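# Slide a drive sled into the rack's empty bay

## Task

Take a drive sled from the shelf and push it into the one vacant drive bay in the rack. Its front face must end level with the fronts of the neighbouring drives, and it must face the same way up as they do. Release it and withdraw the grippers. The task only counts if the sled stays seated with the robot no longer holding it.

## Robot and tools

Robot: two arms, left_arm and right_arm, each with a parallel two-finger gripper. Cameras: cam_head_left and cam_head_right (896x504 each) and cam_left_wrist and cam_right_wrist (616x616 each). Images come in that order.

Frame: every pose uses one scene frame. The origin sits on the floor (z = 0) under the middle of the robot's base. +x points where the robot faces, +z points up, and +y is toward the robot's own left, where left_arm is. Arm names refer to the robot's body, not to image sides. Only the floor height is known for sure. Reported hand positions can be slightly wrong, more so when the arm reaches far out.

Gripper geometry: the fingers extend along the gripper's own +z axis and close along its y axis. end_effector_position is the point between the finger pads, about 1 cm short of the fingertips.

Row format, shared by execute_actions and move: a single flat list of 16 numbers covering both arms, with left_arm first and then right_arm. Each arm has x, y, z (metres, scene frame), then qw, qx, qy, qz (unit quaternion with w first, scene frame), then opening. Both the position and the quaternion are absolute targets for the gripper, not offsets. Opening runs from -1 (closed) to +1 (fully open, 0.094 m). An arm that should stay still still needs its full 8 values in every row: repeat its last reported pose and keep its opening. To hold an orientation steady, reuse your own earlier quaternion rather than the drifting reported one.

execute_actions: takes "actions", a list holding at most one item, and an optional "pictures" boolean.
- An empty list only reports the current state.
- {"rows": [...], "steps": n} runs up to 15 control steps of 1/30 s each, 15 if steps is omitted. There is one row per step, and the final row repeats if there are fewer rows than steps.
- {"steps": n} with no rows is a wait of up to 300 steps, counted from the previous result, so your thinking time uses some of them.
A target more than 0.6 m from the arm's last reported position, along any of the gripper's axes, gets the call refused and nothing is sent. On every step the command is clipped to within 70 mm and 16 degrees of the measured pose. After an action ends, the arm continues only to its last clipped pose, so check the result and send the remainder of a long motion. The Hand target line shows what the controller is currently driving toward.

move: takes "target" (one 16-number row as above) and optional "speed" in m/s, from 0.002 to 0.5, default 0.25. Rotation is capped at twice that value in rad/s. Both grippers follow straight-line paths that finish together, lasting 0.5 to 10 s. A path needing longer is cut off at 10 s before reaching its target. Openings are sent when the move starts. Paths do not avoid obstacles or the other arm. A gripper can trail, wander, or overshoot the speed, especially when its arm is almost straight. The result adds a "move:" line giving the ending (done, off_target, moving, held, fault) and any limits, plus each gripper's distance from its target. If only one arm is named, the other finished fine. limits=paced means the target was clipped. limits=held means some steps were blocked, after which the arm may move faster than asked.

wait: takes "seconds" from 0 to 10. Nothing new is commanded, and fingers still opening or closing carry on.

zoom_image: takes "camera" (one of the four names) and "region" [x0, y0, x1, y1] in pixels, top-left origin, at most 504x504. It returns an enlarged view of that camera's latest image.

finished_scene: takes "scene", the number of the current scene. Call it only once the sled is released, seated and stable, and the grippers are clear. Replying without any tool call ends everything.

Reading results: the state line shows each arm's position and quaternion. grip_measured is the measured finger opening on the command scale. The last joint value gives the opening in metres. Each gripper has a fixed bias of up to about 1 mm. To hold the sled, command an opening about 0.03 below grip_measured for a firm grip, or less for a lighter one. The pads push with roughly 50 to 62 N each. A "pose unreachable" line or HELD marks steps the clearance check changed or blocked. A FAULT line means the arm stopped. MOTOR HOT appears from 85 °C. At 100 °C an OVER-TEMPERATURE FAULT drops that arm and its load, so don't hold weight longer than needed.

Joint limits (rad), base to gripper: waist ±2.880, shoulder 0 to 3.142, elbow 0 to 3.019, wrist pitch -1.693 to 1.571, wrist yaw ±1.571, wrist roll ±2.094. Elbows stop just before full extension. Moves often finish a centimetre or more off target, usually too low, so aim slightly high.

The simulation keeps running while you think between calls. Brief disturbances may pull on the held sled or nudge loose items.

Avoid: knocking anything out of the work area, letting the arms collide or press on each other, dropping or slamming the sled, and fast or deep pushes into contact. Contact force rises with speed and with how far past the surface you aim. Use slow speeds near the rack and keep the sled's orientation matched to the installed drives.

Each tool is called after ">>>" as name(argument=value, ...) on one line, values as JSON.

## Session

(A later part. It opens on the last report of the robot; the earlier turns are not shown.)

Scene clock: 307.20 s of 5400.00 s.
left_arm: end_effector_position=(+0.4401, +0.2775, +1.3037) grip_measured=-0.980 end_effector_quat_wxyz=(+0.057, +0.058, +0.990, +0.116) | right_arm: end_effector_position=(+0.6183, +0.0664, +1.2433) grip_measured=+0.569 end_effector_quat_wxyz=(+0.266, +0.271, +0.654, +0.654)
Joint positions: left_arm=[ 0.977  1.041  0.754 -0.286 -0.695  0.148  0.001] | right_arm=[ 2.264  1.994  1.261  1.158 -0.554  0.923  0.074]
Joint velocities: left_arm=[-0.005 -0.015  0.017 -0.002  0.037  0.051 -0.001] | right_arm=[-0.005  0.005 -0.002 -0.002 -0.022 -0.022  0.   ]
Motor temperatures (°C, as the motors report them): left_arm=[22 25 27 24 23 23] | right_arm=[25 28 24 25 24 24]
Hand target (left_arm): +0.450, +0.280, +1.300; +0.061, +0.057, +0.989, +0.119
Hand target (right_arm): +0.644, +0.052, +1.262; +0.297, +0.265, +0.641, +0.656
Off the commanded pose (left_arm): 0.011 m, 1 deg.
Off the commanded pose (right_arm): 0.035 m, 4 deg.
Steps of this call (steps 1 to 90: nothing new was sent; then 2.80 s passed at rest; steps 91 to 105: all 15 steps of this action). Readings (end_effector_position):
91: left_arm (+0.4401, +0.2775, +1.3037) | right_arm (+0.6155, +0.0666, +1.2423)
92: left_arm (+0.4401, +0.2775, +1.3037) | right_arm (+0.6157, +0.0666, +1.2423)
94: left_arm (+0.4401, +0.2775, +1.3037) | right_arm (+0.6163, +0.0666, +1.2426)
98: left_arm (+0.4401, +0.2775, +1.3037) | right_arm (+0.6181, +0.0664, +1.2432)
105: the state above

>>> execute_actions(actions=[])

>>> zoom_image(camera="cam_head_left", region=[400, 110, 460, 200])

>>> zoom_image(camera="cam_right_wrist", region=[240, 160, 390, 260])

>>> zoom_image(camera="cam_left_wrist", region=[420, 50, 560, 190])

Scene clock: 312.43 s of 5400.00 s.
left_arm: end_effector_position=(+0.4401, +0.2775, +1.3037) grip_measured=-0.980 end_effector_quat_wxyz=(+0.057, +0.058, +0.990, +0.116) | right_arm: end_effector_position=(+0.6183, +0.0664, +1.2433) grip_measured=+0.569 end_effector_quat_wxyz=(+0.266, +0.271, +0.654, +0.654)
Joint positions: left_arm=[ 0.977  1.041  0.754 -0.286 -0.695  0.148  0.001] | right_arm=[ 2.264  1.994  1.261  1.158 -0.554  0.923  0.074]
Joint velocities: left_arm=[-0.024 -0.015 -0.002  0.002  0.022  0.007  0.001] | right_arm=[-0.005  0.015  0.002  0.012  0.022  0.066 -0.001]
Motor temperatures (°C, as the motors report them): left_arm=[22 25 27 24 23 23] | right_arm=[25 28 24 25 24 24]
Hand target (left_arm): +0.450, +0.280, +1.300; +0.061, +0.057, +0.989, +0.119
Hand target (right_arm): +0.644, +0.052, +1.262; +0.297, +0.265, +0.641, +0.656
Off the commanded pose (left_arm): 0.011 m, 1 deg.
Off the commanded pose (right_arm): 0.035 m, 4 deg.
Steps of this call (steps 1 to 90: nothing new was sent; then 2.23 s passed at rest). Readings (end_effector_position):
1: left_arm (+0.4401, +0.2775, +1.3037) | right_arm (+0.6183, +0.0664, +1.2433)
2: left_arm (+0.4401, +0.2775, +1.3037) | right_arm (+0.6183, +0.0664, +1.2433)
4: left_arm (+0.4401, +0.2775, +1.3037) | right_arm (+0.6183, +0.0664, +1.2433)
8: left_arm (+0.4401, +0.2775, +1.3037) | right_arm (+0.6183, +0.0664, +1.2433)
90: the state above

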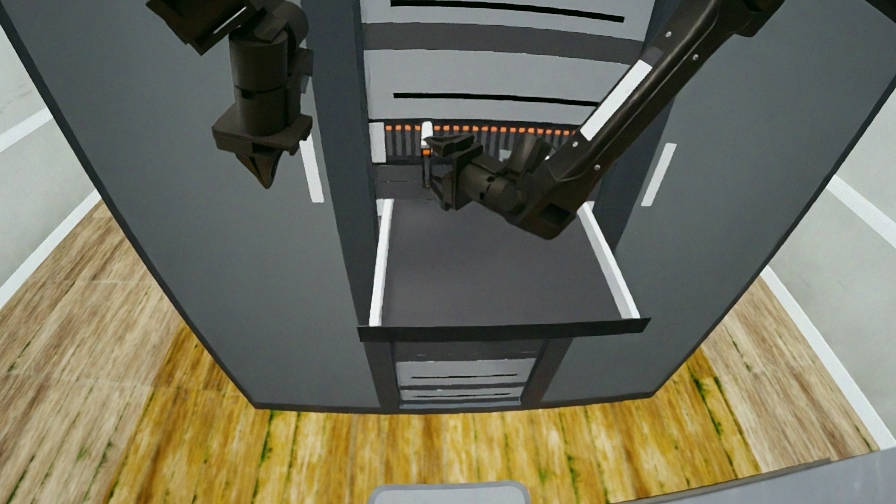

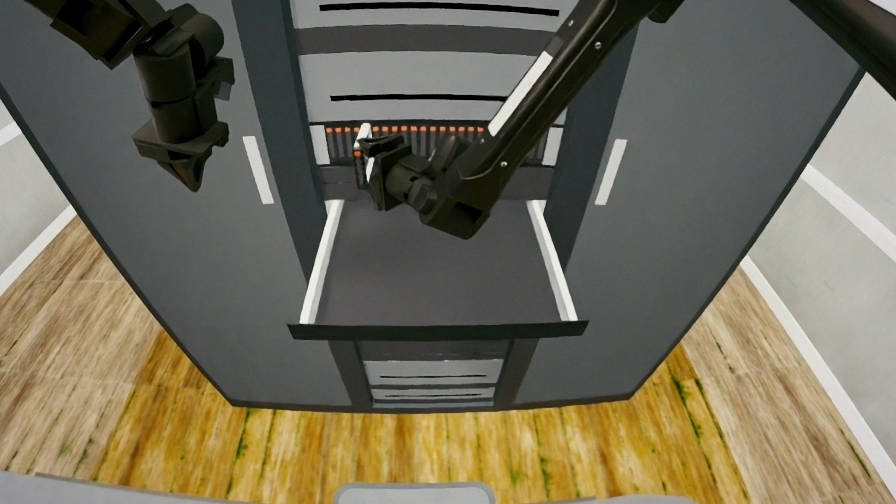

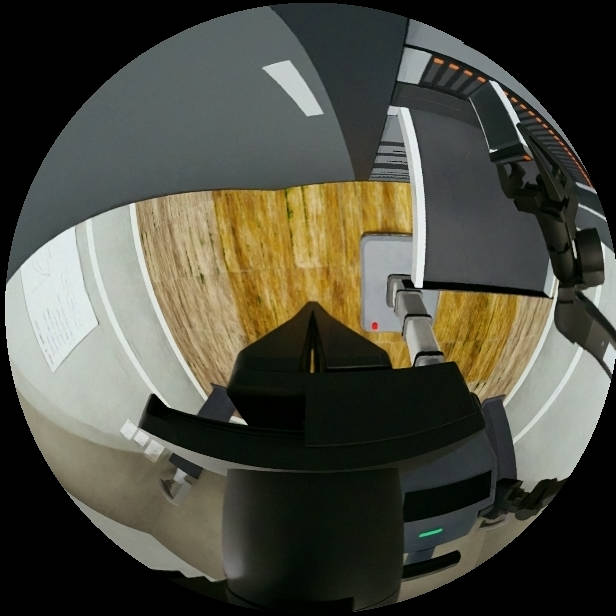

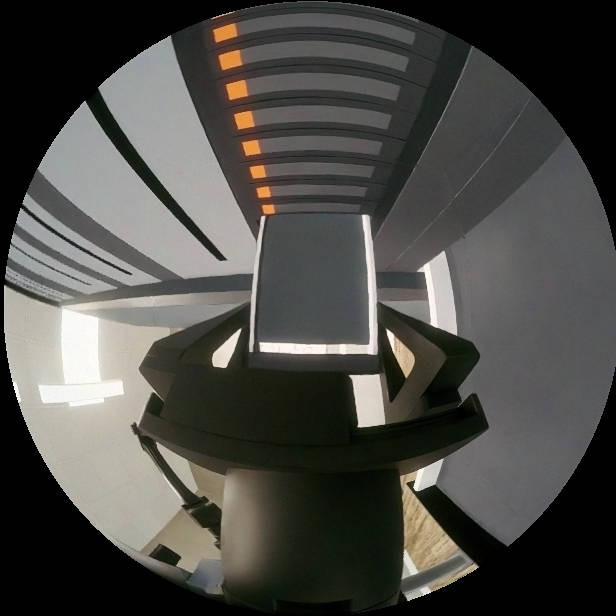

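Region (400, 110, 460, 200) of cam_head_left's 896x504 image, scaled by 5.600, with more detail than that image has.

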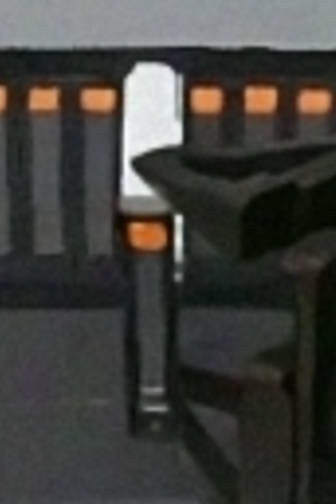

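Region (240, 160, 390, 260) of cam_right_wrist's 616x616 image, scaled by 3.360, with more detail than that image has.

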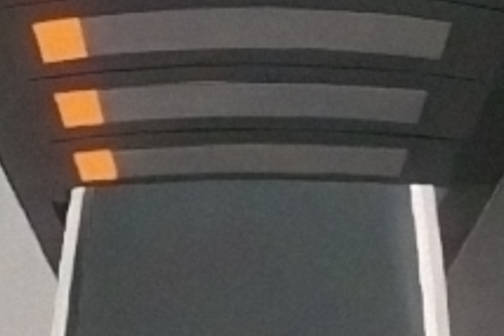

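Region (420, 50, 560, 190) of cam_left_wrist's 616x616 image, scaled by 3.600, with more detail than that image has.

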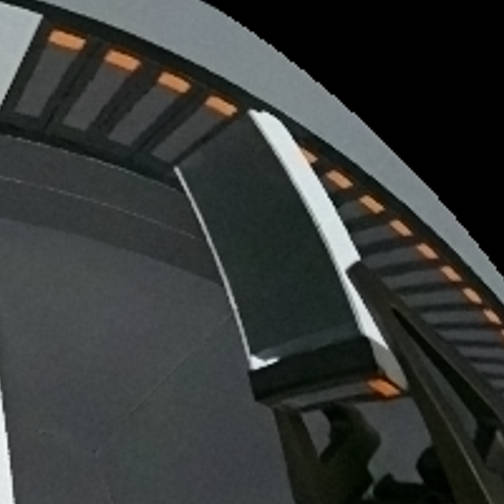

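>>> execute_actions(actions=[{"rows":[[0.45,0.28,1.30,0.061,0.057,0.989,0.119,-1, 0.647,0.0518,1.2616,0.2973,0.2654,0.6417,0.6567,0.525],[0.45,0.28,1.30,0.061,0.057,0.989,0.119,-1, 0.647,0.0518,1.2616,0.2973,0.2654,0.6417,0.6567,0.525],[0.45,0.28,1.30,0.061,0.057,0.989,0.119,-1, 0.649,0.0514,1.2616,0.2973,0.2654,0.6417,0.6567,0.525],[0.45,0.28,1.30,0.061,0.057,0.989,0.119,-1, 0.649,0.0514,1.2616,0.2973,0.2654,0.6417,0.6567,0.525],[0.45,0.28,1.30,0.061,0.057,0.989,0.119,-1, 0.651,0.051,1.2616,0.2973,0.2654,0.6417,0.6567,0.525],[0.45,0.28,1.30,0.061,0.057,0.989,0.119,-1, 0.651,0.051,1.2616,0.2973,0.2654,0.6417,0.6567,0.525],[0.45,0.28,1.30,0.061,0.057,0.989,0.119,-1, 0.653,0.0505,1.2616,0.2973,0.2654,0.6417,0.6567,0.525]],"steps":15}], pictures=false)

Scene clock: 321.07 s of 5400.00 s.
left_arm: end_effector_position=(+0.4401, +0.2775, +1.3037) grip_measured=-0.980 end_effector_quat_wxyz=(+0.057, +0.058, +0.990, +0.116) | right_arm: end_effector_position=(+0.6227, +0.0671, +1.2436) grip_measured=+0.569 end_effector_quat_wxyz=(+0.263, +0.272, +0.653, +0.655)
Joint positions: left_arm=[ 0.977  1.041  0.754 -0.286 -0.695  0.148  0.001] | right_arm=[ 2.264  1.994  1.273  1.145 -0.556  0.929  0.074]
Joint velocities: left_arm=[-0.005 -0.015  0.022 -0.007 -0.022  0.007 -0.001] | right_arm=[-0.034  0.005 -0.002 -0.007 -0.037  0.037 -0.001]
Motor temperatures (°C, as the motors report them): left_arm=[22 25 27 24 23 23] | right_arm=[25 28 24 25 24 24]
Hand target (left_arm): +0.450, +0.280, +1.300; +0.061, +0.057, +0.989, +0.119
Hand target (right_arm): +0.652, +0.050, +1.262; +0.297, +0.265, +0.641, +0.656
Off the commanded pose (left_arm): 0.011 m, 1 deg.
Off the commanded pose (right_arm): 0.039 m, 4 deg.
Steps of this call (steps 1 to 90: nothing new was sent; then 5.13 s passed at rest; steps 91 to 105: all 15 steps of this action). Readings (end_effector_position):
91: left_arm (+0.4401, +0.2775, +1.3037) | right_arm (+0.6183, +0.0664, +1.2433)
92: left_arm (+0.4401, +0.2775, +1.3037) | right_arm (+0.6184, +0.0663, +1.2434)
94: left_arm (+0.4401, +0.2775, +1.3037) | right_arm (+0.6192, +0.0664, +1.2434)
98: left_arm (+0.4401, +0.2775, +1.3037) | right_arm (+0.6216, +0.0669, +1.2435)
105: the state above

>>> execute_actions(actions=[{"rows":[[0.45,0.28,1.30,0.061,0.057,0.989,0.119,-1, 0.654,0.050,1.261,0.3039,0.259,0.6444,0.6537,0.525],[0.45,0.28,1.30,0.061,0.057,0.989,0.119,-1, 0.655,0.0495,1.261,0.3039,0.259,0.6444,0.6537,0.525],[0.45,0.28,1.30,0.061,0.057,0.989,0.119,-1, 0.656,0.049,1.261,0.3039,0.259,0.6444,0.6537,0.525],[0.45,0.28,1.30,0.061,0.057,0.989,0.119,-1, 0.657,0.049,1.261,0.3039,0.259,0.6444,0.6537,0.525],[0.45,0.28,1.30,0.061,0.057,0.989,0.119,-1, 0.658,0.049,1.261,0.3039,0.259,0.6444,0.6537,0.525],[0.45,0.28,1.30,0.061,0.057,0.989,0.119,-1, 0.659,0.049,1.261,0.3039,0.259,0.6444,0.6537,0.525],[0.45,0.28,1.30,0.061,0.057,0.989,0.119,-1, 0.660,0.049,1.261,0.3039,0.259,0.6444,0.6537,0.525],[0.45,0.28,1.30,0.061,0.057,0.989,0.119,-1, 0.661,0.049,1.261,0.3039,0.259,0.6444,0.6537,0.525],[0.45,0.28,1.30,0.061,0.057,0.989,0.119,-1, 0.662,0.049,1.261,0.3039,0.259,0.6444,0.6537,0.525],[0.45,0.28,1.30,0.061,0.057,0.989,0.119,-1, 0.663,0.049,1.261,0.3039,0.259,0.6444,0.6537,0.525]],"steps":15}], pictures=false)

Scene clock: 329.43 s of 5400.00 s.
left_arm: end_effector_position=(+0.4401, +0.2775, +1.3037) grip_measured=-0.980 end_effector_quat_wxyz=(+0.057, +0.058, +0.990, +0.116) | right_arm: end_effector_position=(+0.6289, +0.0674, +1.2434) grip_measured=+0.569 end_effector_quat_wxyz=(+0.262, +0.271, +0.654, +0.656)
Joint positions: left_arm=[ 0.977  1.041  0.754 -0.286 -0.695  0.148  0.001] | right_arm=[ 2.262  1.994  1.291  1.126 -0.562  0.929  0.074]
Joint velocities: left_arm=[ 0.005 -0.015 -0.002  0.007 -0.066  0.007  0.001] | right_arm=[ 0.005 -0.005 -0.007  0.002 -0.007  0.007 -0.001]
Motor temperatures (°C, as the motors report them): left_arm=[22 25 27 24 23 23] | right_arm=[25 28 24 25 24 24]
Hand target (left_arm): +0.450, +0.280, +1.300; +0.061, +0.057, +0.989, +0.119
Hand target (right_arm): +0.661, +0.049, +1.262; +0.304, +0.259, +0.644, +0.653
Off the commanded pose (left_arm): 0.011 m, 1 deg.
Off the commanded pose (right_arm): 0.043 m, 5 deg.
Steps of this call (steps 1 to 90: nothing new was sent; then 4.87 s passed at rest; steps 91 to 105: all 15 steps of this action). Readings (end_effector_position):
91: left_arm (+0.4401, +0.2775, +1.3037) | right_arm (+0.6228, +0.0672, +1.2436)
92: left_arm (+0.4401, +0.2775, +1.3037) | right_arm (+0.6229, +0.0672, +1.2436)
94: left_arm (+0.4401, +0.2775, +1.3037) | right_arm (+0.6238, +0.0674, +1.2437)
98: left_arm (+0.4401, +0.2775, +1.3037) | right_arm (+0.6263, +0.0675, +1.2436)
105: the state above

>>> execute_actions(actions=[])

Scene clock: 340.77 s of 5400.00 s.
left_arm: end_effector_position=(+0.4401, +0.2775, +1.3037) grip_measured=-0.980 end_effector_quat_wxyz=(+0.057, +0.058, +0.990, +0.116) | right_arm: end_effector_position=(+0.6289, +0.0674, +1.2434) grip_measured=+0.569 end_effector_quat_wxyz=(+0.262, +0.271, +0.654, +0.656)
Joint positions: left_arm=[ 0.977  1.041  0.754 -0.286 -0.695  0.148  0.001] | right_arm=[ 2.262  1.994  1.291  1.126 -0.562  0.929  0.074]
Joint velocities: left_arm=[-0.015 -0.015  0.002 -0.002 -0.066  0.051 -0.   ] | right_arm=[-0.005 -0.005  0.012 -0.007 -0.037  0.051 -0.   ]
Motor temperatures (°C, as the motors report them): left_arm=[22 25 27 24 23 23] | right_arm=[25 28 25 25 24 24]
Hand target (left_arm): +0.450, +0.280, +1.300; +0.061, +0.057, +0.989, +0.119
Hand target (right_arm): +0.661, +0.049, +1.262; +0.304, +0.259, +0.644, +0.653
Off the commanded pose (left_arm): 0.011 m, 1 deg.
Off the commanded pose (right_arm): 0.043 m, 5 deg.
Steps of this call (steps 1 to 90: nothing new was sent; then 8.33 s passed at rest). Readings (end_effector_position):
1: left_arm (+0.4401, +0.2775, +1.3037) | right_arm (+0.6289, +0.0674, +1.2434)
2: left_arm (+0.4401, +0.2775, +1.3037) | right_arm (+0.6289, +0.0674, +1.2434)
4: left_arm (+0.4401, +0.2775, +1.3037) | right_arm (+0.6289, +0.0674, +1.2434)
8: left_arm (+0.4401, +0.2775, +1.3037) | right_arm (+0.6289, +0.0674, +1.2434)
90: the state above

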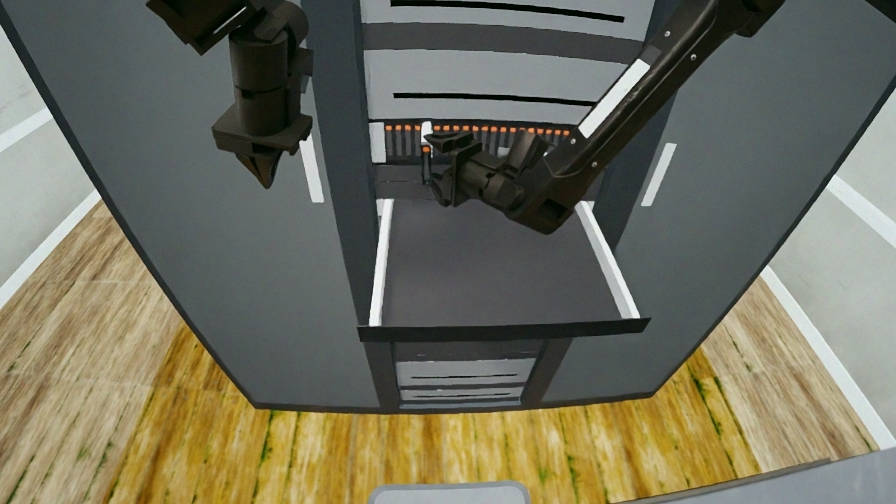

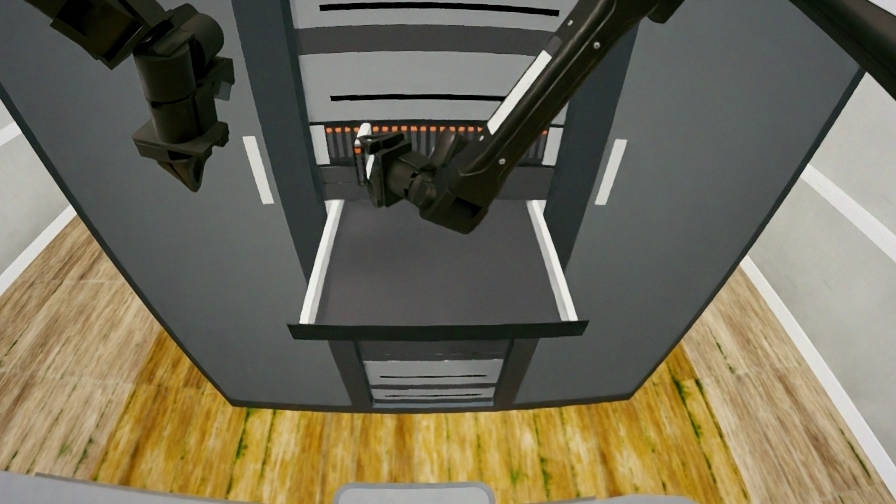

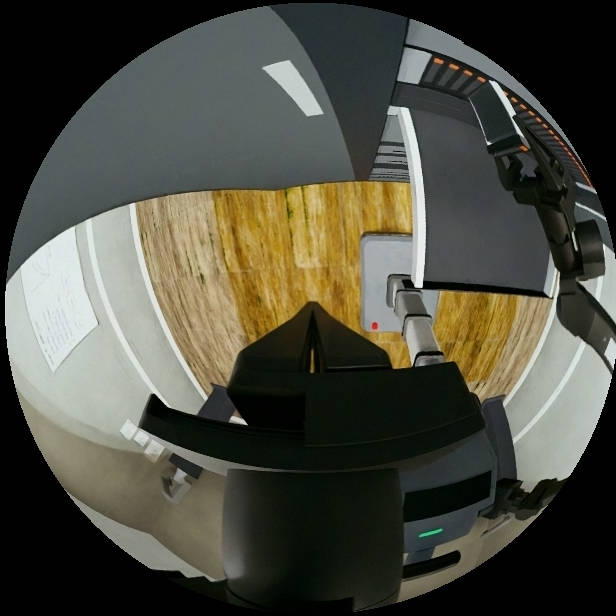

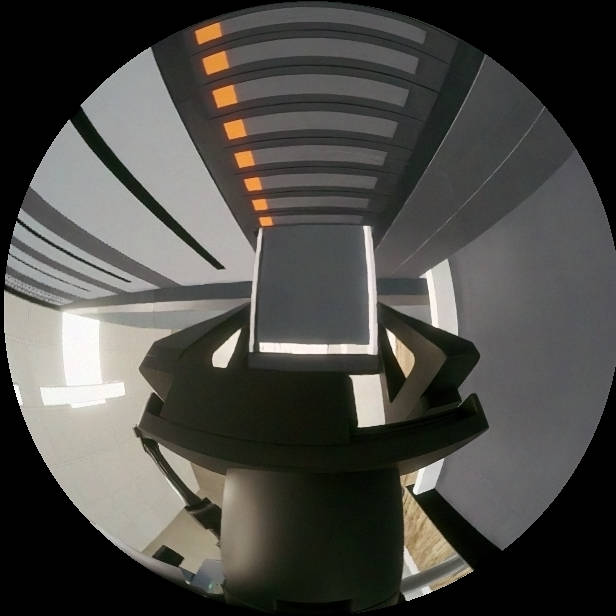

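>>> execute_actions(actions=[{"rows":[[0.45,0.28,1.30,0.061,0.057,0.989,0.119,-1,0.664,0.0485,1.261,0.304,0.259,0.6444,0.6537,0.525],[0.45,0.28,1.30,0.061,0.057,0.989,0.119,-1,0.665,0.048,1.261,0.304,0.259,0.6444,0.6537,0.525],[0.45,0.28,1.30,0.061,0.057,0.989,0.119,-1,0.666,0.048,1.261,0.304,0.259,0.6444,0.6537,0.525],[0.45,0.28,1.30,0.061,0.057,0.989,0.119,-1,0.667,0.0475,1.261,0.304,0.259,0.6444,0.6537,0.525],[0.45,0.28,1.30,0.061,0.057,0.989,0.119,-1,0.668,0.047,1.261,0.304,0.26,0.6444,0.653,0.525],[0.45,0.28,1.30,0.061,0.057,0.989,0.119,-1,0.669,0.047,1.261,0.304,0.26,0.6444,0.653,0.525],[0.45,0.28,1.30,0.061,0.057,0.989,0.119,-1,0.670,0.0465,1.261,0.304,0.26,0.6444,0.653,0.525],[0.45,0.28,1.30,0.061,0.057,0.989,0.119,-1,0.671,0.046,1.261,0.304,0.26,0.6444,0.653,0.525],[0.45,0.28,1.30,0.061,0.057,0.989,0.119,-1,0.672,0.046,1.261,0.304,0.26,0.645,0.652,0.525],[0.45,0.28,1.30,0.061,0.057,0.989,0.119,-1,0.673,0.0455,1.261,0.304,0.26,0.645,0.652,0.525],[0.45,0.28,1.30,0.061,0.057,0.989,0.119,-1,0.674,0.045,1.261,0.304,0.26,0.645,0.652,0.525],[0.45,0.28,1.30,0.061,0.057,0.989,0.119,-1,0.675,0.045,1.261,0.304,0.26,0.645,0.652,0.525]],"steps":15}], pictures=false)

Scene clock: 349.20 s of 5400.00 s.
left_arm: end_effector_position=(+0.4401, +0.2775, +1.3037) grip_measured=-0.980 end_effector_quat_wxyz=(+0.057, +0.058, +0.990, +0.116) | right_arm: end_effector_position=(+0.6360, +0.0672, +1.2430) grip_measured=+0.569 end_effector_quat_wxyz=(+0.261, +0.269, +0.654, +0.657)
Joint positions: left_arm=[ 0.977  1.041  0.754 -0.286 -0.695  0.148  0.001] | right_arm=[ 2.259  1.994  1.311  1.105 -0.569  0.929  0.074]
Joint velocities: left_arm=[-0.015  0.005 -0.002 -0.002  0.007 -0.051 -0.001] | right_arm=[-0.005 -0.034  0.022 -0.012 -0.037 -0.066 -0.001]
Motor temperatures (°C, as the motors report them): left_arm=[22 25 27 24 23 23] | right_arm=[25 28 25 25 24 24]
Hand target (left_arm): +0.450, +0.280, +1.300; +0.061, +0.057, +0.989, +0.119
Hand target (right_arm): +0.673, +0.044, +1.262; +0.304, +0.260, +0.645, +0.651
Off the commanded pose (left_arm): 0.011 m, 1 deg.
Off the commanded pose (right_arm): 0.048 m, 5 deg.
Steps of this call (steps 1 to 90: nothing new was sent; then 4.93 s passed at rest; steps 91 to 105: all 15 steps of this action). Readings (end_effector_position):
91: left_arm (+0.4401, +0.2775, +1.3037) | right_arm (+0.6289, +0.0674, +1.2434)
92: left_arm (+0.4401, +0.2775, +1.3037) | right_arm (+0.6289, +0.0675, +1.2435)
94: left_arm (+0.4401, +0.2775, +1.3037) | right_arm (+0.6296, +0.0673, +1.2433)
98: left_arm (+0.4401, +0.2775, +1.3037) | right_arm (+0.6321, +0.0673, +1.2431)
105: the state above

>>> execute_actions(actions=[{"rows":[[0.45,0.28,1.30,0.061,0.057,0.989,0.119,-1,0.677,0.0445,1.261,0.304,0.261,0.645,0.651,0.525],[0.45,0.28,1.30,0.061,0.057,0.989,0.119,-1,0.679,0.044,1.261,0.304,0.261,0.645,0.651,0.525],[0.45,0.28,1.30,0.061,0.057,0.989,0.119,-1,0.681,0.0435,1.261,0.304,0.262,0.645,0.651,0.525],[0.45,0.28,1.30,0.061,0.057,0.989,0.119,-1,0.683,0.043,1.261,0.304,0.262,0.645,0.650,0.525],[0.45,0.28,1.30,0.061,0.057,0.989,0.119,-1,0.685,0.0425,1.261,0.304,0.263,0.645,0.650,0.525],[0.45,0.28,1.30,0.061,0.057,0.989,0.119,-1,0.687,0.042,1.261,0.304,0.263,0.645,0.650,0.525]],"steps":15}], pictures=false)

Scene clock: 353.87 s of 5400.00 s.
left_arm: end_effector_position=(+0.4401, +0.2775, +1.3037) grip_measured=-0.980 end_effector_quat_wxyz=(+0.057, +0.058, +0.990, +0.116) | right_arm: end_effector_position=(+0.6427, +0.0672, +1.2427) grip_measured=+0.569 end_effector_quat_wxyz=(+0.259, +0.268, +0.654, +0.658)
Joint positions: left_arm=[ 0.977  1.041  0.754 -0.286 -0.695  0.148  0.001] | right_arm=[ 2.257  1.994  1.33   1.084 -0.574  0.929  0.074]
Joint velocities: left_arm=[-0.005 -0.005  0.022  0.012 -0.051  0.007 -0.001] | right_arm=[-0.024 -0.005 -0.007 -0.012  0.007  0.037 -0.001]
Motor temperatures (°C, as the motors report them): left_arm=[22 25 27 24 23 23] | right_arm=[25 28 25 25 24 24]
Hand target (left_arm): +0.450, +0.280, +1.300; +0.061, +0.057, +0.989, +0.119
Hand target (right_arm): +0.684, +0.041, +1.263; +0.304, +0.263, +0.645, +0.650
Off the commanded pose (left_arm): 0.011 m, 1 deg.
Off the commanded pose (right_arm): 0.054 m, 5 deg.
Steps of this call (steps 1 to 90: nothing new was sent; then 1.17 s passed at rest; steps 91 to 105: all 15 steps of this action). Readings (end_effector_position):
91: left_arm (+0.4401, +0.2775, +1.3037) | right_arm (+0.6360, +0.0672, +1.2429)
92: left_arm (+0.4401, +0.2775, +1.3037) | right_arm (+0.6360, +0.0674, +1.2428)
94: left_arm (+0.4401, +0.2775, +1.3037) | right_arm (+0.6377, +0.0673, +1.2428)
98: left_arm (+0.4401, +0.2775, +1.3037) | right_arm (+0.6422, +0.0673, +1.2428)
105: the state above

>>> execute_actions(actions=[{"rows":[[0.45,0.28,1.30,0.061,0.057,0.989,0.119,-1,0.688,0.042,1.260,0.304,0.263,0.645,0.650,0.525],[0.45,0.28,1.30,0.061,0.057,0.989,0.119,-1,0.689,0.042,1.259,0.304,0.263,0.645,0.650,0.525],[0.45,0.28,1.30,0.061,0.057,0.989,0.119,-1,0.690,0.042,1.258,0.304,0.263,0.645,0.650,0.525],[0.45,0.28,1.30,0.061,0.057,0.989,0.119,-1,0.692,0.042,1.257,0.304,0.263,0.645,0.650,0.525],[0.45,0.28,1.30,0.061,0.057,0.989,0.119,-1,0.694,0.042,1.256,0.304,0.263,0.645,0.650,0.525],[0.45,0.28,1.30,0.061,0.057,0.989,0.119,-1,0.696,0.042,1.255,0.304,0.263,0.645,0.650,0.525]],"steps":15}])

Scene clock: 358.73 s of 5400.00 s.
left_arm: end_effector_position=(+0.4401, +0.2775, +1.3037) grip_measured=-0.980 end_effector_quat_wxyz=(+0.057, +0.058, +0.990, +0.116) | right_arm: end_effector_position=(+0.6499, +0.0666, +1.2428) grip_measured=+0.569 end_effector_quat_wxyz=(+0.258, +0.265, +0.654, +0.660)
Joint positions: left_arm=[ 0.977  1.041  0.754 -0.286 -0.695  0.148  0.001] | right_arm=[ 2.253  1.994  1.35   1.063 -0.584  0.929  0.074]
Joint velocities: left_arm=[-0.015  0.005 -0.017 -0.017 -0.066  0.007 -0.001] | right_arm=[-0.015 -0.024 -0.012  0.002 -0.022 -0.081 -0.001]
Motor temperatures (°C, as the motors report them): left_arm=[22 25 27 24 23 23] | right_arm=[25 28 25 25 24 24]
Hand target (left_arm): +0.450, +0.280, +1.300; +0.061, +0.057, +0.989, +0.119
Hand target (right_arm): +0.693, +0.041, +1.257; +0.304, +0.263, +0.645, +0.650
Off the commanded pose (left_arm): 0.011 m, 1 deg.
Off the commanded pose (right_arm): 0.054 m, 5 deg.
Steps of this call (steps 1 to 90: nothing new was sent; then 1.37 s passed at rest; steps 91 to 105: all 15 steps of this action). Readings (end_effector_position):
91: left_arm (+0.4401, +0.2775, +1.3037) | right_arm (+0.6428, +0.0672, +1.2428)
92: left_arm (+0.4401, +0.2775, +1.3037) | right_arm (+0.6429, +0.0672, +1.2427)
94: left_arm (+0.4401, +0.2775, +1.3037) | right_arm (+0.6445, +0.0669, +1.2429)
98: left_arm (+0.4401, +0.2775, +1.3037) | right_arm (+0.6496, +0.0666, +1.2429)
105: the state above

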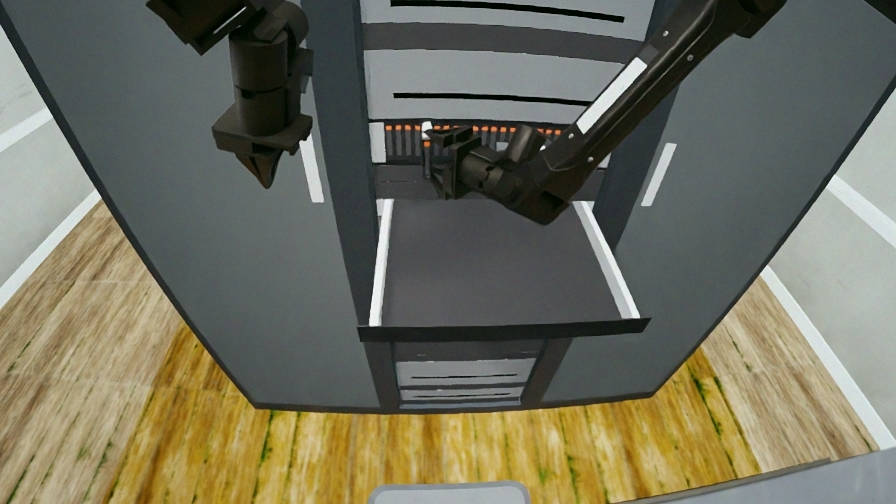

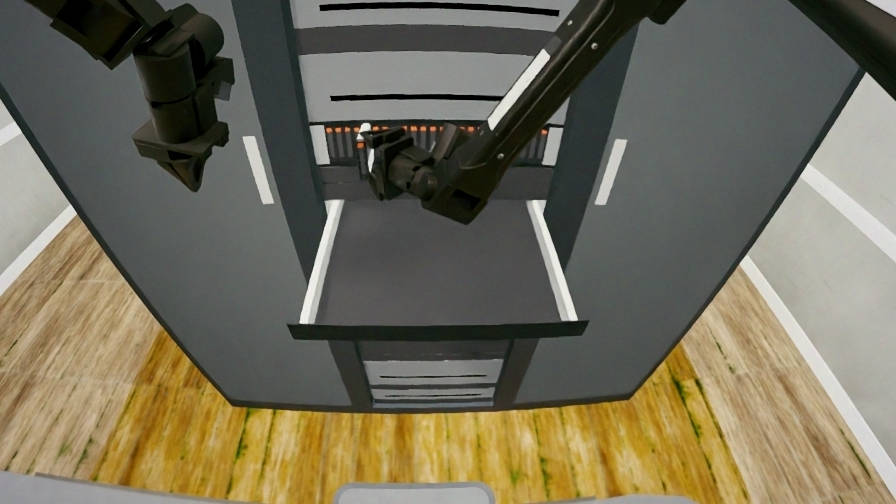

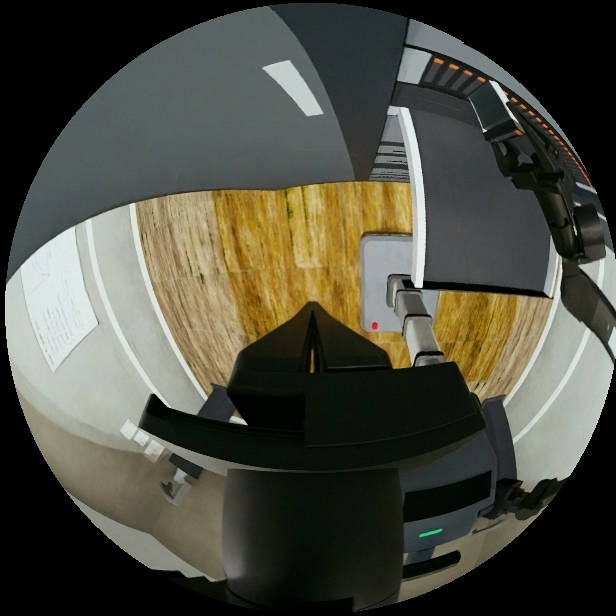

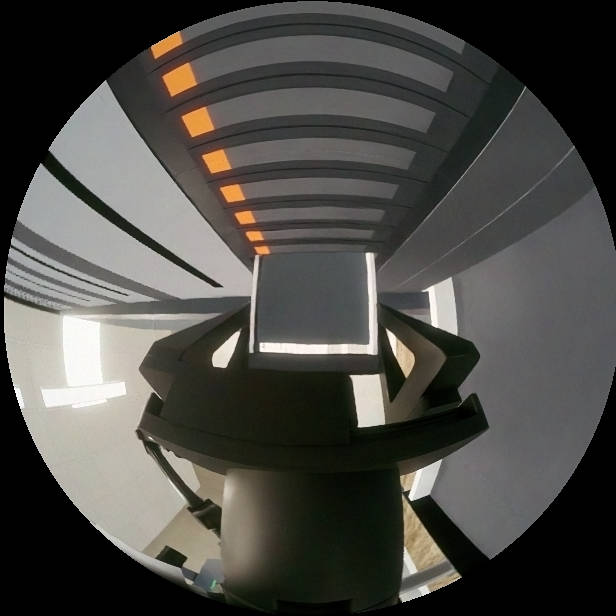

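>>> execute_actions(actions=[{"rows":[[0.45,0.28,1.30,0.061,0.057,0.989,0.119,-1,0.690,0.046,1.256,0.30,0.263,0.646,0.651,0.525],[0.45,0.28,1.30,0.061,0.057,0.989,0.119,-1,0.684,0.050,1.257,0.295,0.263,0.647,0.652,0.525],[0.45,0.28,1.30,0.061,0.057,0.989,0.119,-1,0.678,0.054,1.257,0.29,0.264,0.648,0.654,0.525],[0.45,0.28,1.30,0.061,0.057,0.989,0.119,-1,0.672,0.057,1.257,0.285,0.264,0.649,0.655,0.525],[0.45,0.28,1.30,0.061,0.057,0.989,0.119,-1,0.666,0.060,1.257,0.28,0.264,0.650,0.656,0.525],[0.45,0.28,1.30,0.061,0.057,0.989,0.119,-1,0.666,0.060,1.257,0.28,0.264,0.650,0.656,0.525],[0.45,0.28,1.30,0.061,0.057,0.989,0.119,-1,0.666,0.060,1.257,0.28,0.264,0.650,0.656,0.525],[0.45,0.28,1.30,0.061,0.057,0.989,0.119,-1,0.666,0.060,1.257,0.28,0.264,0.650,0.656,0.6],[0.45,0.28,1.30,0.061,0.057,0.989,0.119,-1,0.666,0.060,1.257,0.28,0.264,0.650,0.656,0.7],[0.45,0.28,1.30,0.061,0.057,0.989,0.119,-1,0.666,0.060,1.257,0.28,0.264,0.650,0.656,1]],"steps":15}], pictures=false)

>>> move(target=[0.45,0.28,1.30,0.061,0.057,0.989,0.119,-1,0.625,0.03,1.255,0.28,0.264,0.650,0.656,1], speed=0.04)

Scene clock: 366.90 s of 5400.00 s.
left_arm: end_effector_position=(+0.4401, +0.2775, +1.3037) grip_measured=-0.980 end_effector_quat_wxyz=(+0.057, +0.058, +0.990, +0.116) | right_arm: end_effector_position=(+0.6509, +0.0650, +1.2410) grip_measured=+1.000 end_effector_quat_wxyz=(+0.262, +0.270, +0.657, +0.654)
Joint positions: left_arm=[ 0.977  1.041  0.754 -0.286 -0.695  0.148  0.001] | right_arm=[ 2.253  1.993  1.348  1.063 -0.566  0.926  0.094]
Joint velocities: left_arm=[ 0.005  0.005 -0.002  0.002 -0.007 -0.022 -0.001] | right_arm=[-0.015  0.005  0.022  0.002  0.022 -0.007  0.   ]
Motor temperatures (°C, as the motors report them): left_arm=[22 25 27 24 23 23] | right_arm=[25 28 25 25 24 24]
Hand target (left_arm): +0.450, +0.280, +1.300; +0.061, +0.057, +0.989, +0.119
Hand target (right_arm): +0.666, +0.060, +1.257; +0.280, +0.264, +0.650, +0.656
Off the commanded pose (left_arm): 0.011 m, 1 deg.
Off the commanded pose (right_arm): 0.023 m, 2 deg.
Steps of this call (steps 1 to 90: nothing new was sent; then 4.67 s passed at rest; steps 91 to 105: all 15 steps of this action). Readings (end_effector_position):
91: left_arm (+0.4401, +0.2775, +1.3037) | right_arm (+0.6499, +0.0666, +1.2428)
92: left_arm (+0.4401, +0.2775, +1.3037) | right_arm (+0.6499, +0.0666, +1.2428)
94: left_arm (+0.4401, +0.2775, +1.3037) | right_arm (+0.6496, +0.0666, +1.2426)
98: left_arm (+0.4401, +0.2775, +1.3037) | right_arm (+0.6490, +0.0665, +1.2421)
105: the state above

Scene clock: 368.57 s of 5400.00 s.
left_arm: end_effector_position=(+0.4401, +0.2775, +1.3037) grip_measured=-0.980 end_effector_quat_wxyz=(+0.057, +0.058, +0.990, +0.116) | right_arm: end_effector_position=(+0.6135, +0.0443, +1.2445) grip_measured=+1.000 end_effector_quat_wxyz=(+0.265, +0.264, +0.657, +0.655)
Joint positions: left_arm=[ 0.977  1.041  0.754 -0.286 -0.695  0.148  0.001] | right_arm=[ 2.231  1.962  1.219  1.17  -0.595  0.927  0.094]
Joint velocities: left_arm=[-0.005  0.005  0.002  0.007  0.051 -0.007  0.001] | right_arm=[-0.005  0.015 -0.017  0.007  0.007 -0.022  0.   ]
Motor temperatures (°C, as the motors report them): left_arm=[22 25 27 24 23 23] | right_arm=[25 28 25 25 24 24]
Hand target (left_arm): +0.450, +0.280, +1.300; +0.061, +0.057, +0.989, +0.119
Hand target (right_arm): +0.625, +0.030, +1.254; +0.280, +0.264, +0.650, +0.656
Off the commanded pose (left_arm): 0.011 m, 1 deg.
Off the commanded pose (right_arm): 0.021 m, 2 deg.
move: off_target (left_arm, right_arm)

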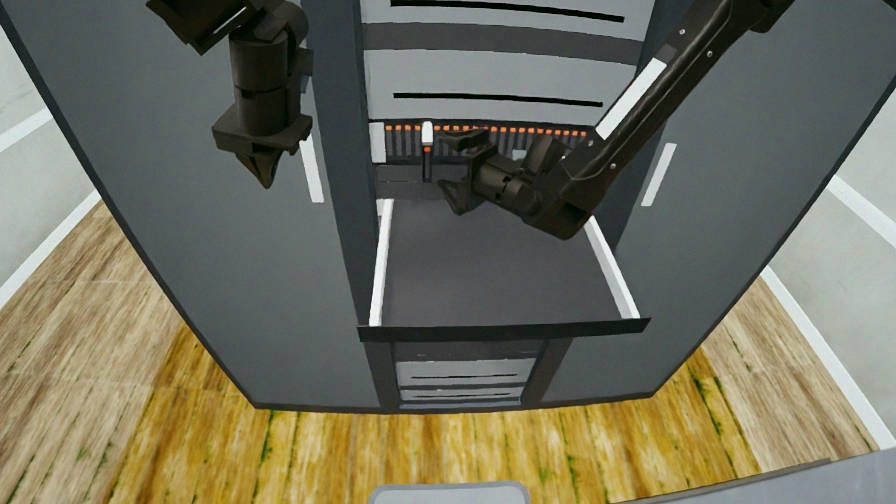

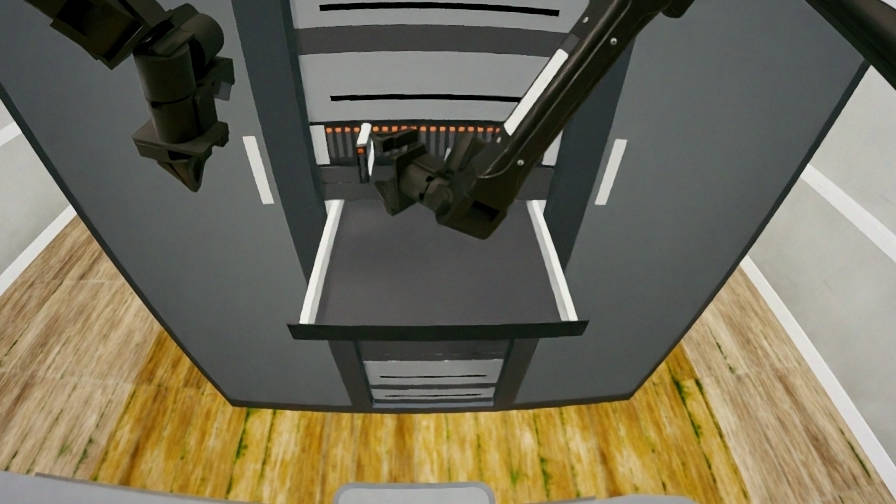

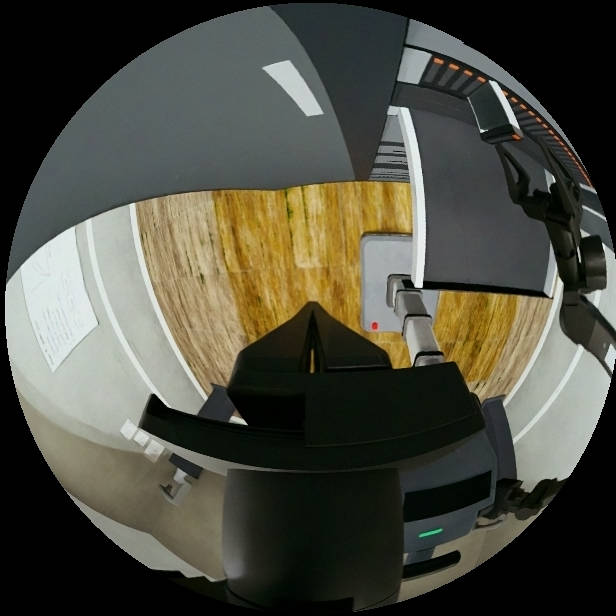

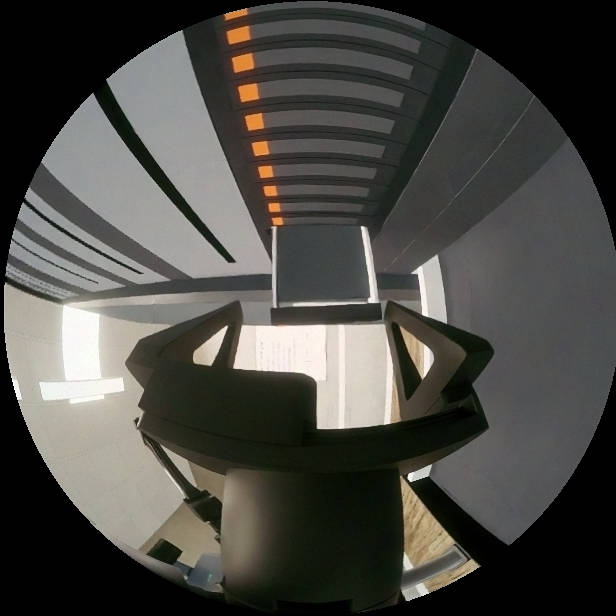

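>>> move(target=[0.45,0.28,1.30,0.061,0.057,0.989,0.119,-1,0.575,0.045,1.255,0.415,0.4,0.575,0.58,-1], speed=0.12)

>>> move(target=[0.45,0.28,1.30,0.061,0.057,0.989,0.119,-1,0.59,0.068,1.252,0.415,0.4,0.575,0.58,-1], speed=0.05)

Scene clock: 380.80 s of 5400.00 s.
left_arm: end_effector_position=(+0.4401, +0.2775, +1.3037) grip_measured=-0.980 end_effector_quat_wxyz=(+0.057, +0.058, +0.990, +0.116) | right_arm: end_effector_position=(+0.5788, +0.0352, +1.2438) grip_measured=-0.996 end_effector_quat_wxyz=(+0.386, +0.403, +0.608, +0.564)
Joint positions: left_arm=[ 0.977  1.041  0.754 -0.286 -0.695  0.148  0.001] | right_arm=[ 2.331  2.072  1.128  1.559 -0.13   0.949  0.   ]
Joint velocities: left_arm=[-0.005 -0.015 -0.027  0.002 -0.007 -0.007 -0.001] | right_arm=[ 0.005  0.005 -0.017 -0.002 -0.022 -0.007  0.   ]
Motor temperatures (°C, as the motors report them): left_arm=[22 25 27 24 23 23] | right_arm=[25 28 25 25 24 24]
Hand target (left_arm): +0.450, +0.280, +1.300; +0.061, +0.057, +0.989, +0.119
Hand target (right_arm): +0.576, +0.044, +1.255; +0.389, +0.399, +0.603, +0.571
Off the commanded pose (left_arm): 0.011 m, 1 deg.
Off the commanded pose (right_arm): 0.015 m, 5 deg.
joint sent to its limit (right arm) — the command would take joint 4 (wrist pitch) past its upper limit, so that joint was sent only as far as its limit.
After step 90, 6.93 s passed at rest.
move: off_target (left_arm, right_arm)

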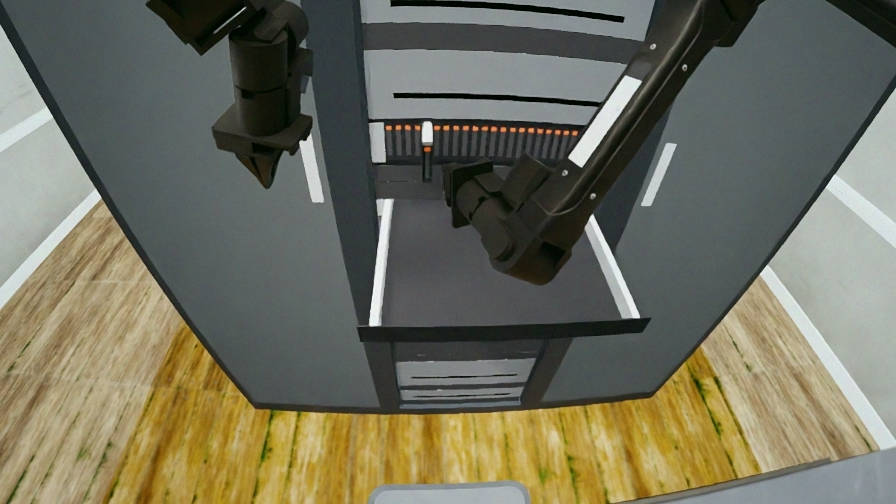

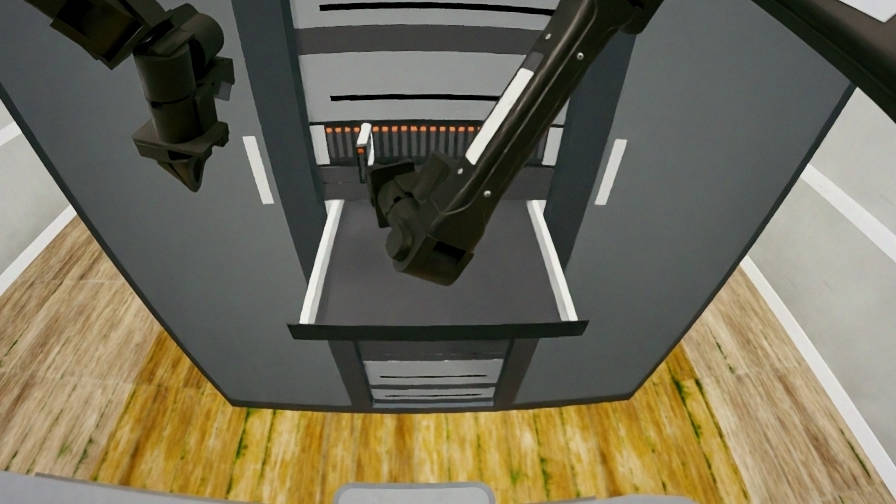

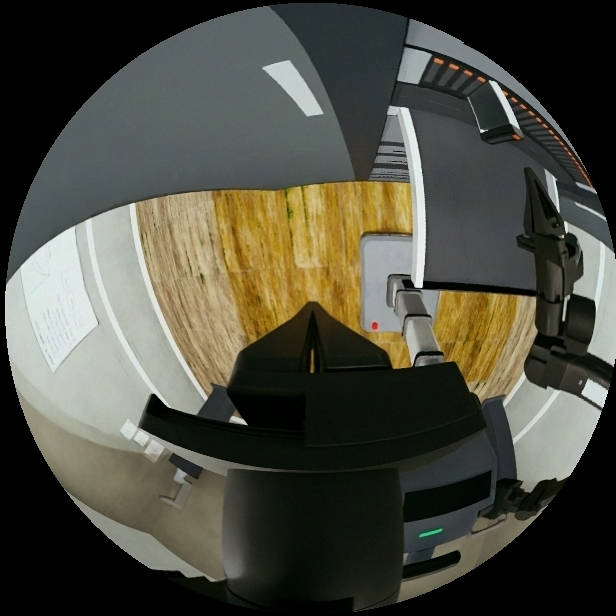

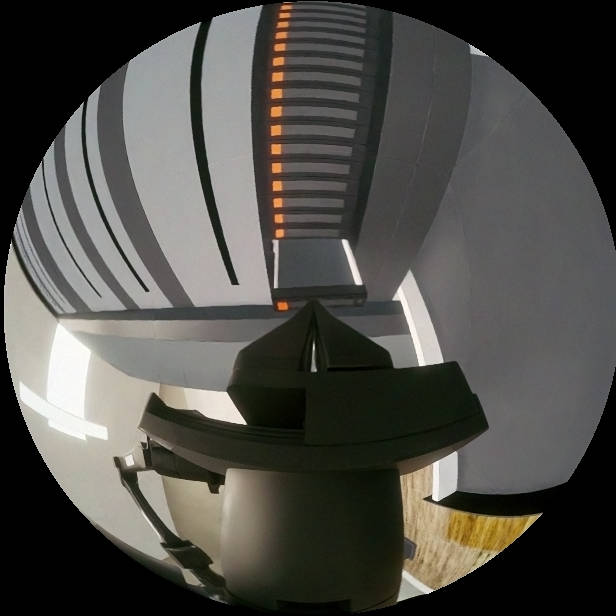

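Scene clock: 382.07 s of 5400.00 s.
left_arm: end_effector_position=(+0.4401, +0.2775, +1.3037) grip_measured=-0.980 end_effector_quat_wxyz=(+0.057, +0.058, +0.990, +0.116) | right_arm: end_effector_position=(+0.5944, +0.0558, +1.2455) grip_measured=-0.996 end_effector_quat_wxyz=(+0.401, +0.404, +0.593, +0.570)
Joint positions: left_arm=[ 0.977  1.041  0.754 -0.286 -0.695  0.148  0.001] | right_arm=[ 2.358  2.117  1.215  1.559 -0.108  0.939  0.   ]
Joint velocities: left_arm=[-0.005 -0.005 -0.002 -0.007  0.066 -0.022 -0.   ] | right_arm=[-0.015 -0.005  0.012 -0.012  0.022 -0.037 -0.   ]
Motor temperatures (°C, as the motors report them): left_arm=[22 25 27 24 23 23] | right_arm=[25 28 25 25 24 24]
Hand target (left_arm): +0.450, +0.280, +1.300; +0.061, +0.057, +0.989, +0.119
Hand target (right_arm): +0.590, +0.068, +1.252; +0.403, +0.400, +0.588, +0.576
Off the commanded pose (left_arm): 0.011 m, 1 deg.
Off the commanded pose (right_arm): 0.014 m, 3 deg.
joint sent to its limit (right arm) — the command would take joint 4 (wrist pitch) past its upper limit, so that joint was sent only as far as its limit.
move: off_target (left_arm, right_arm)

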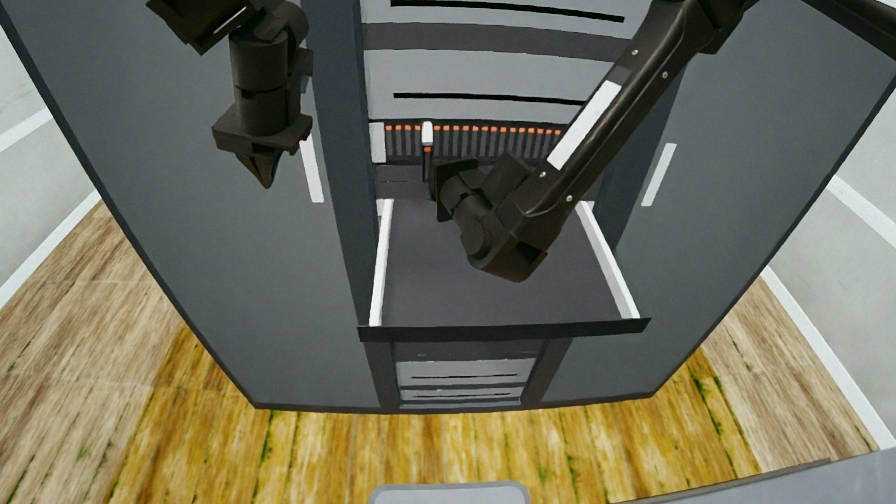

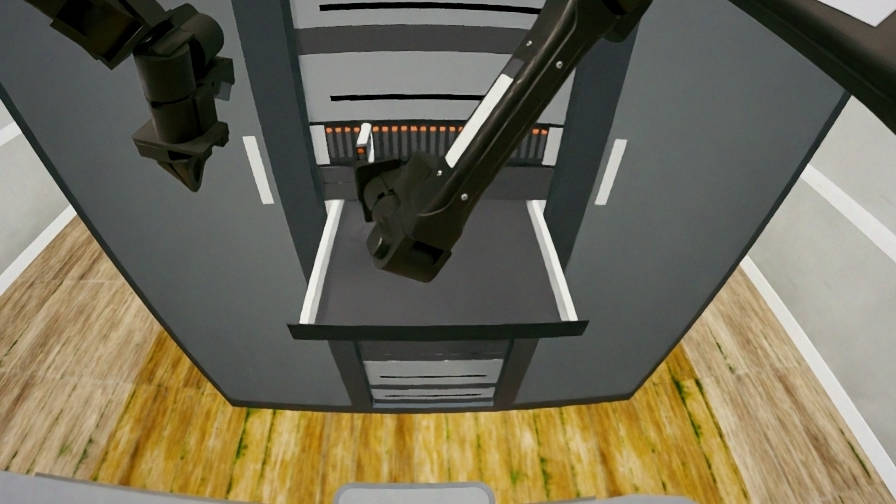

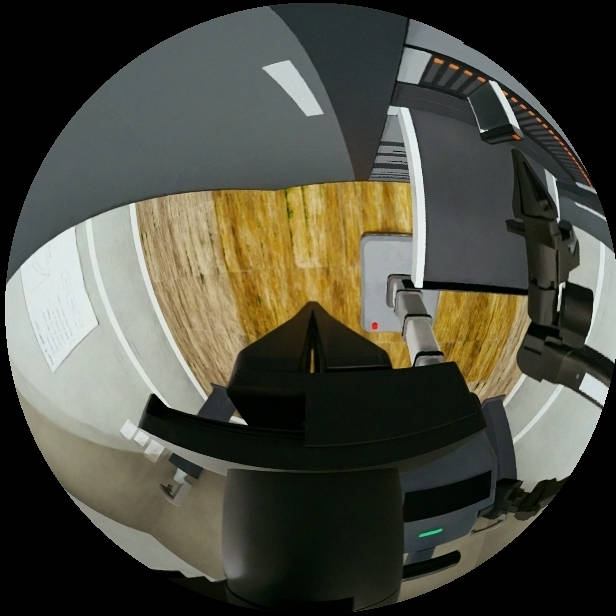

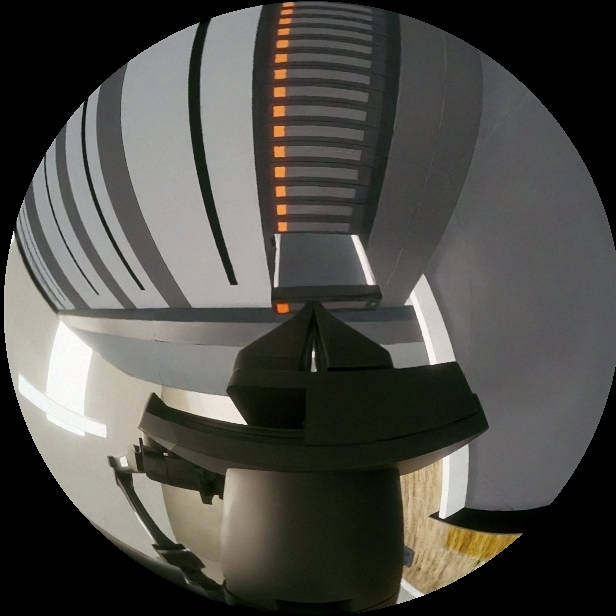

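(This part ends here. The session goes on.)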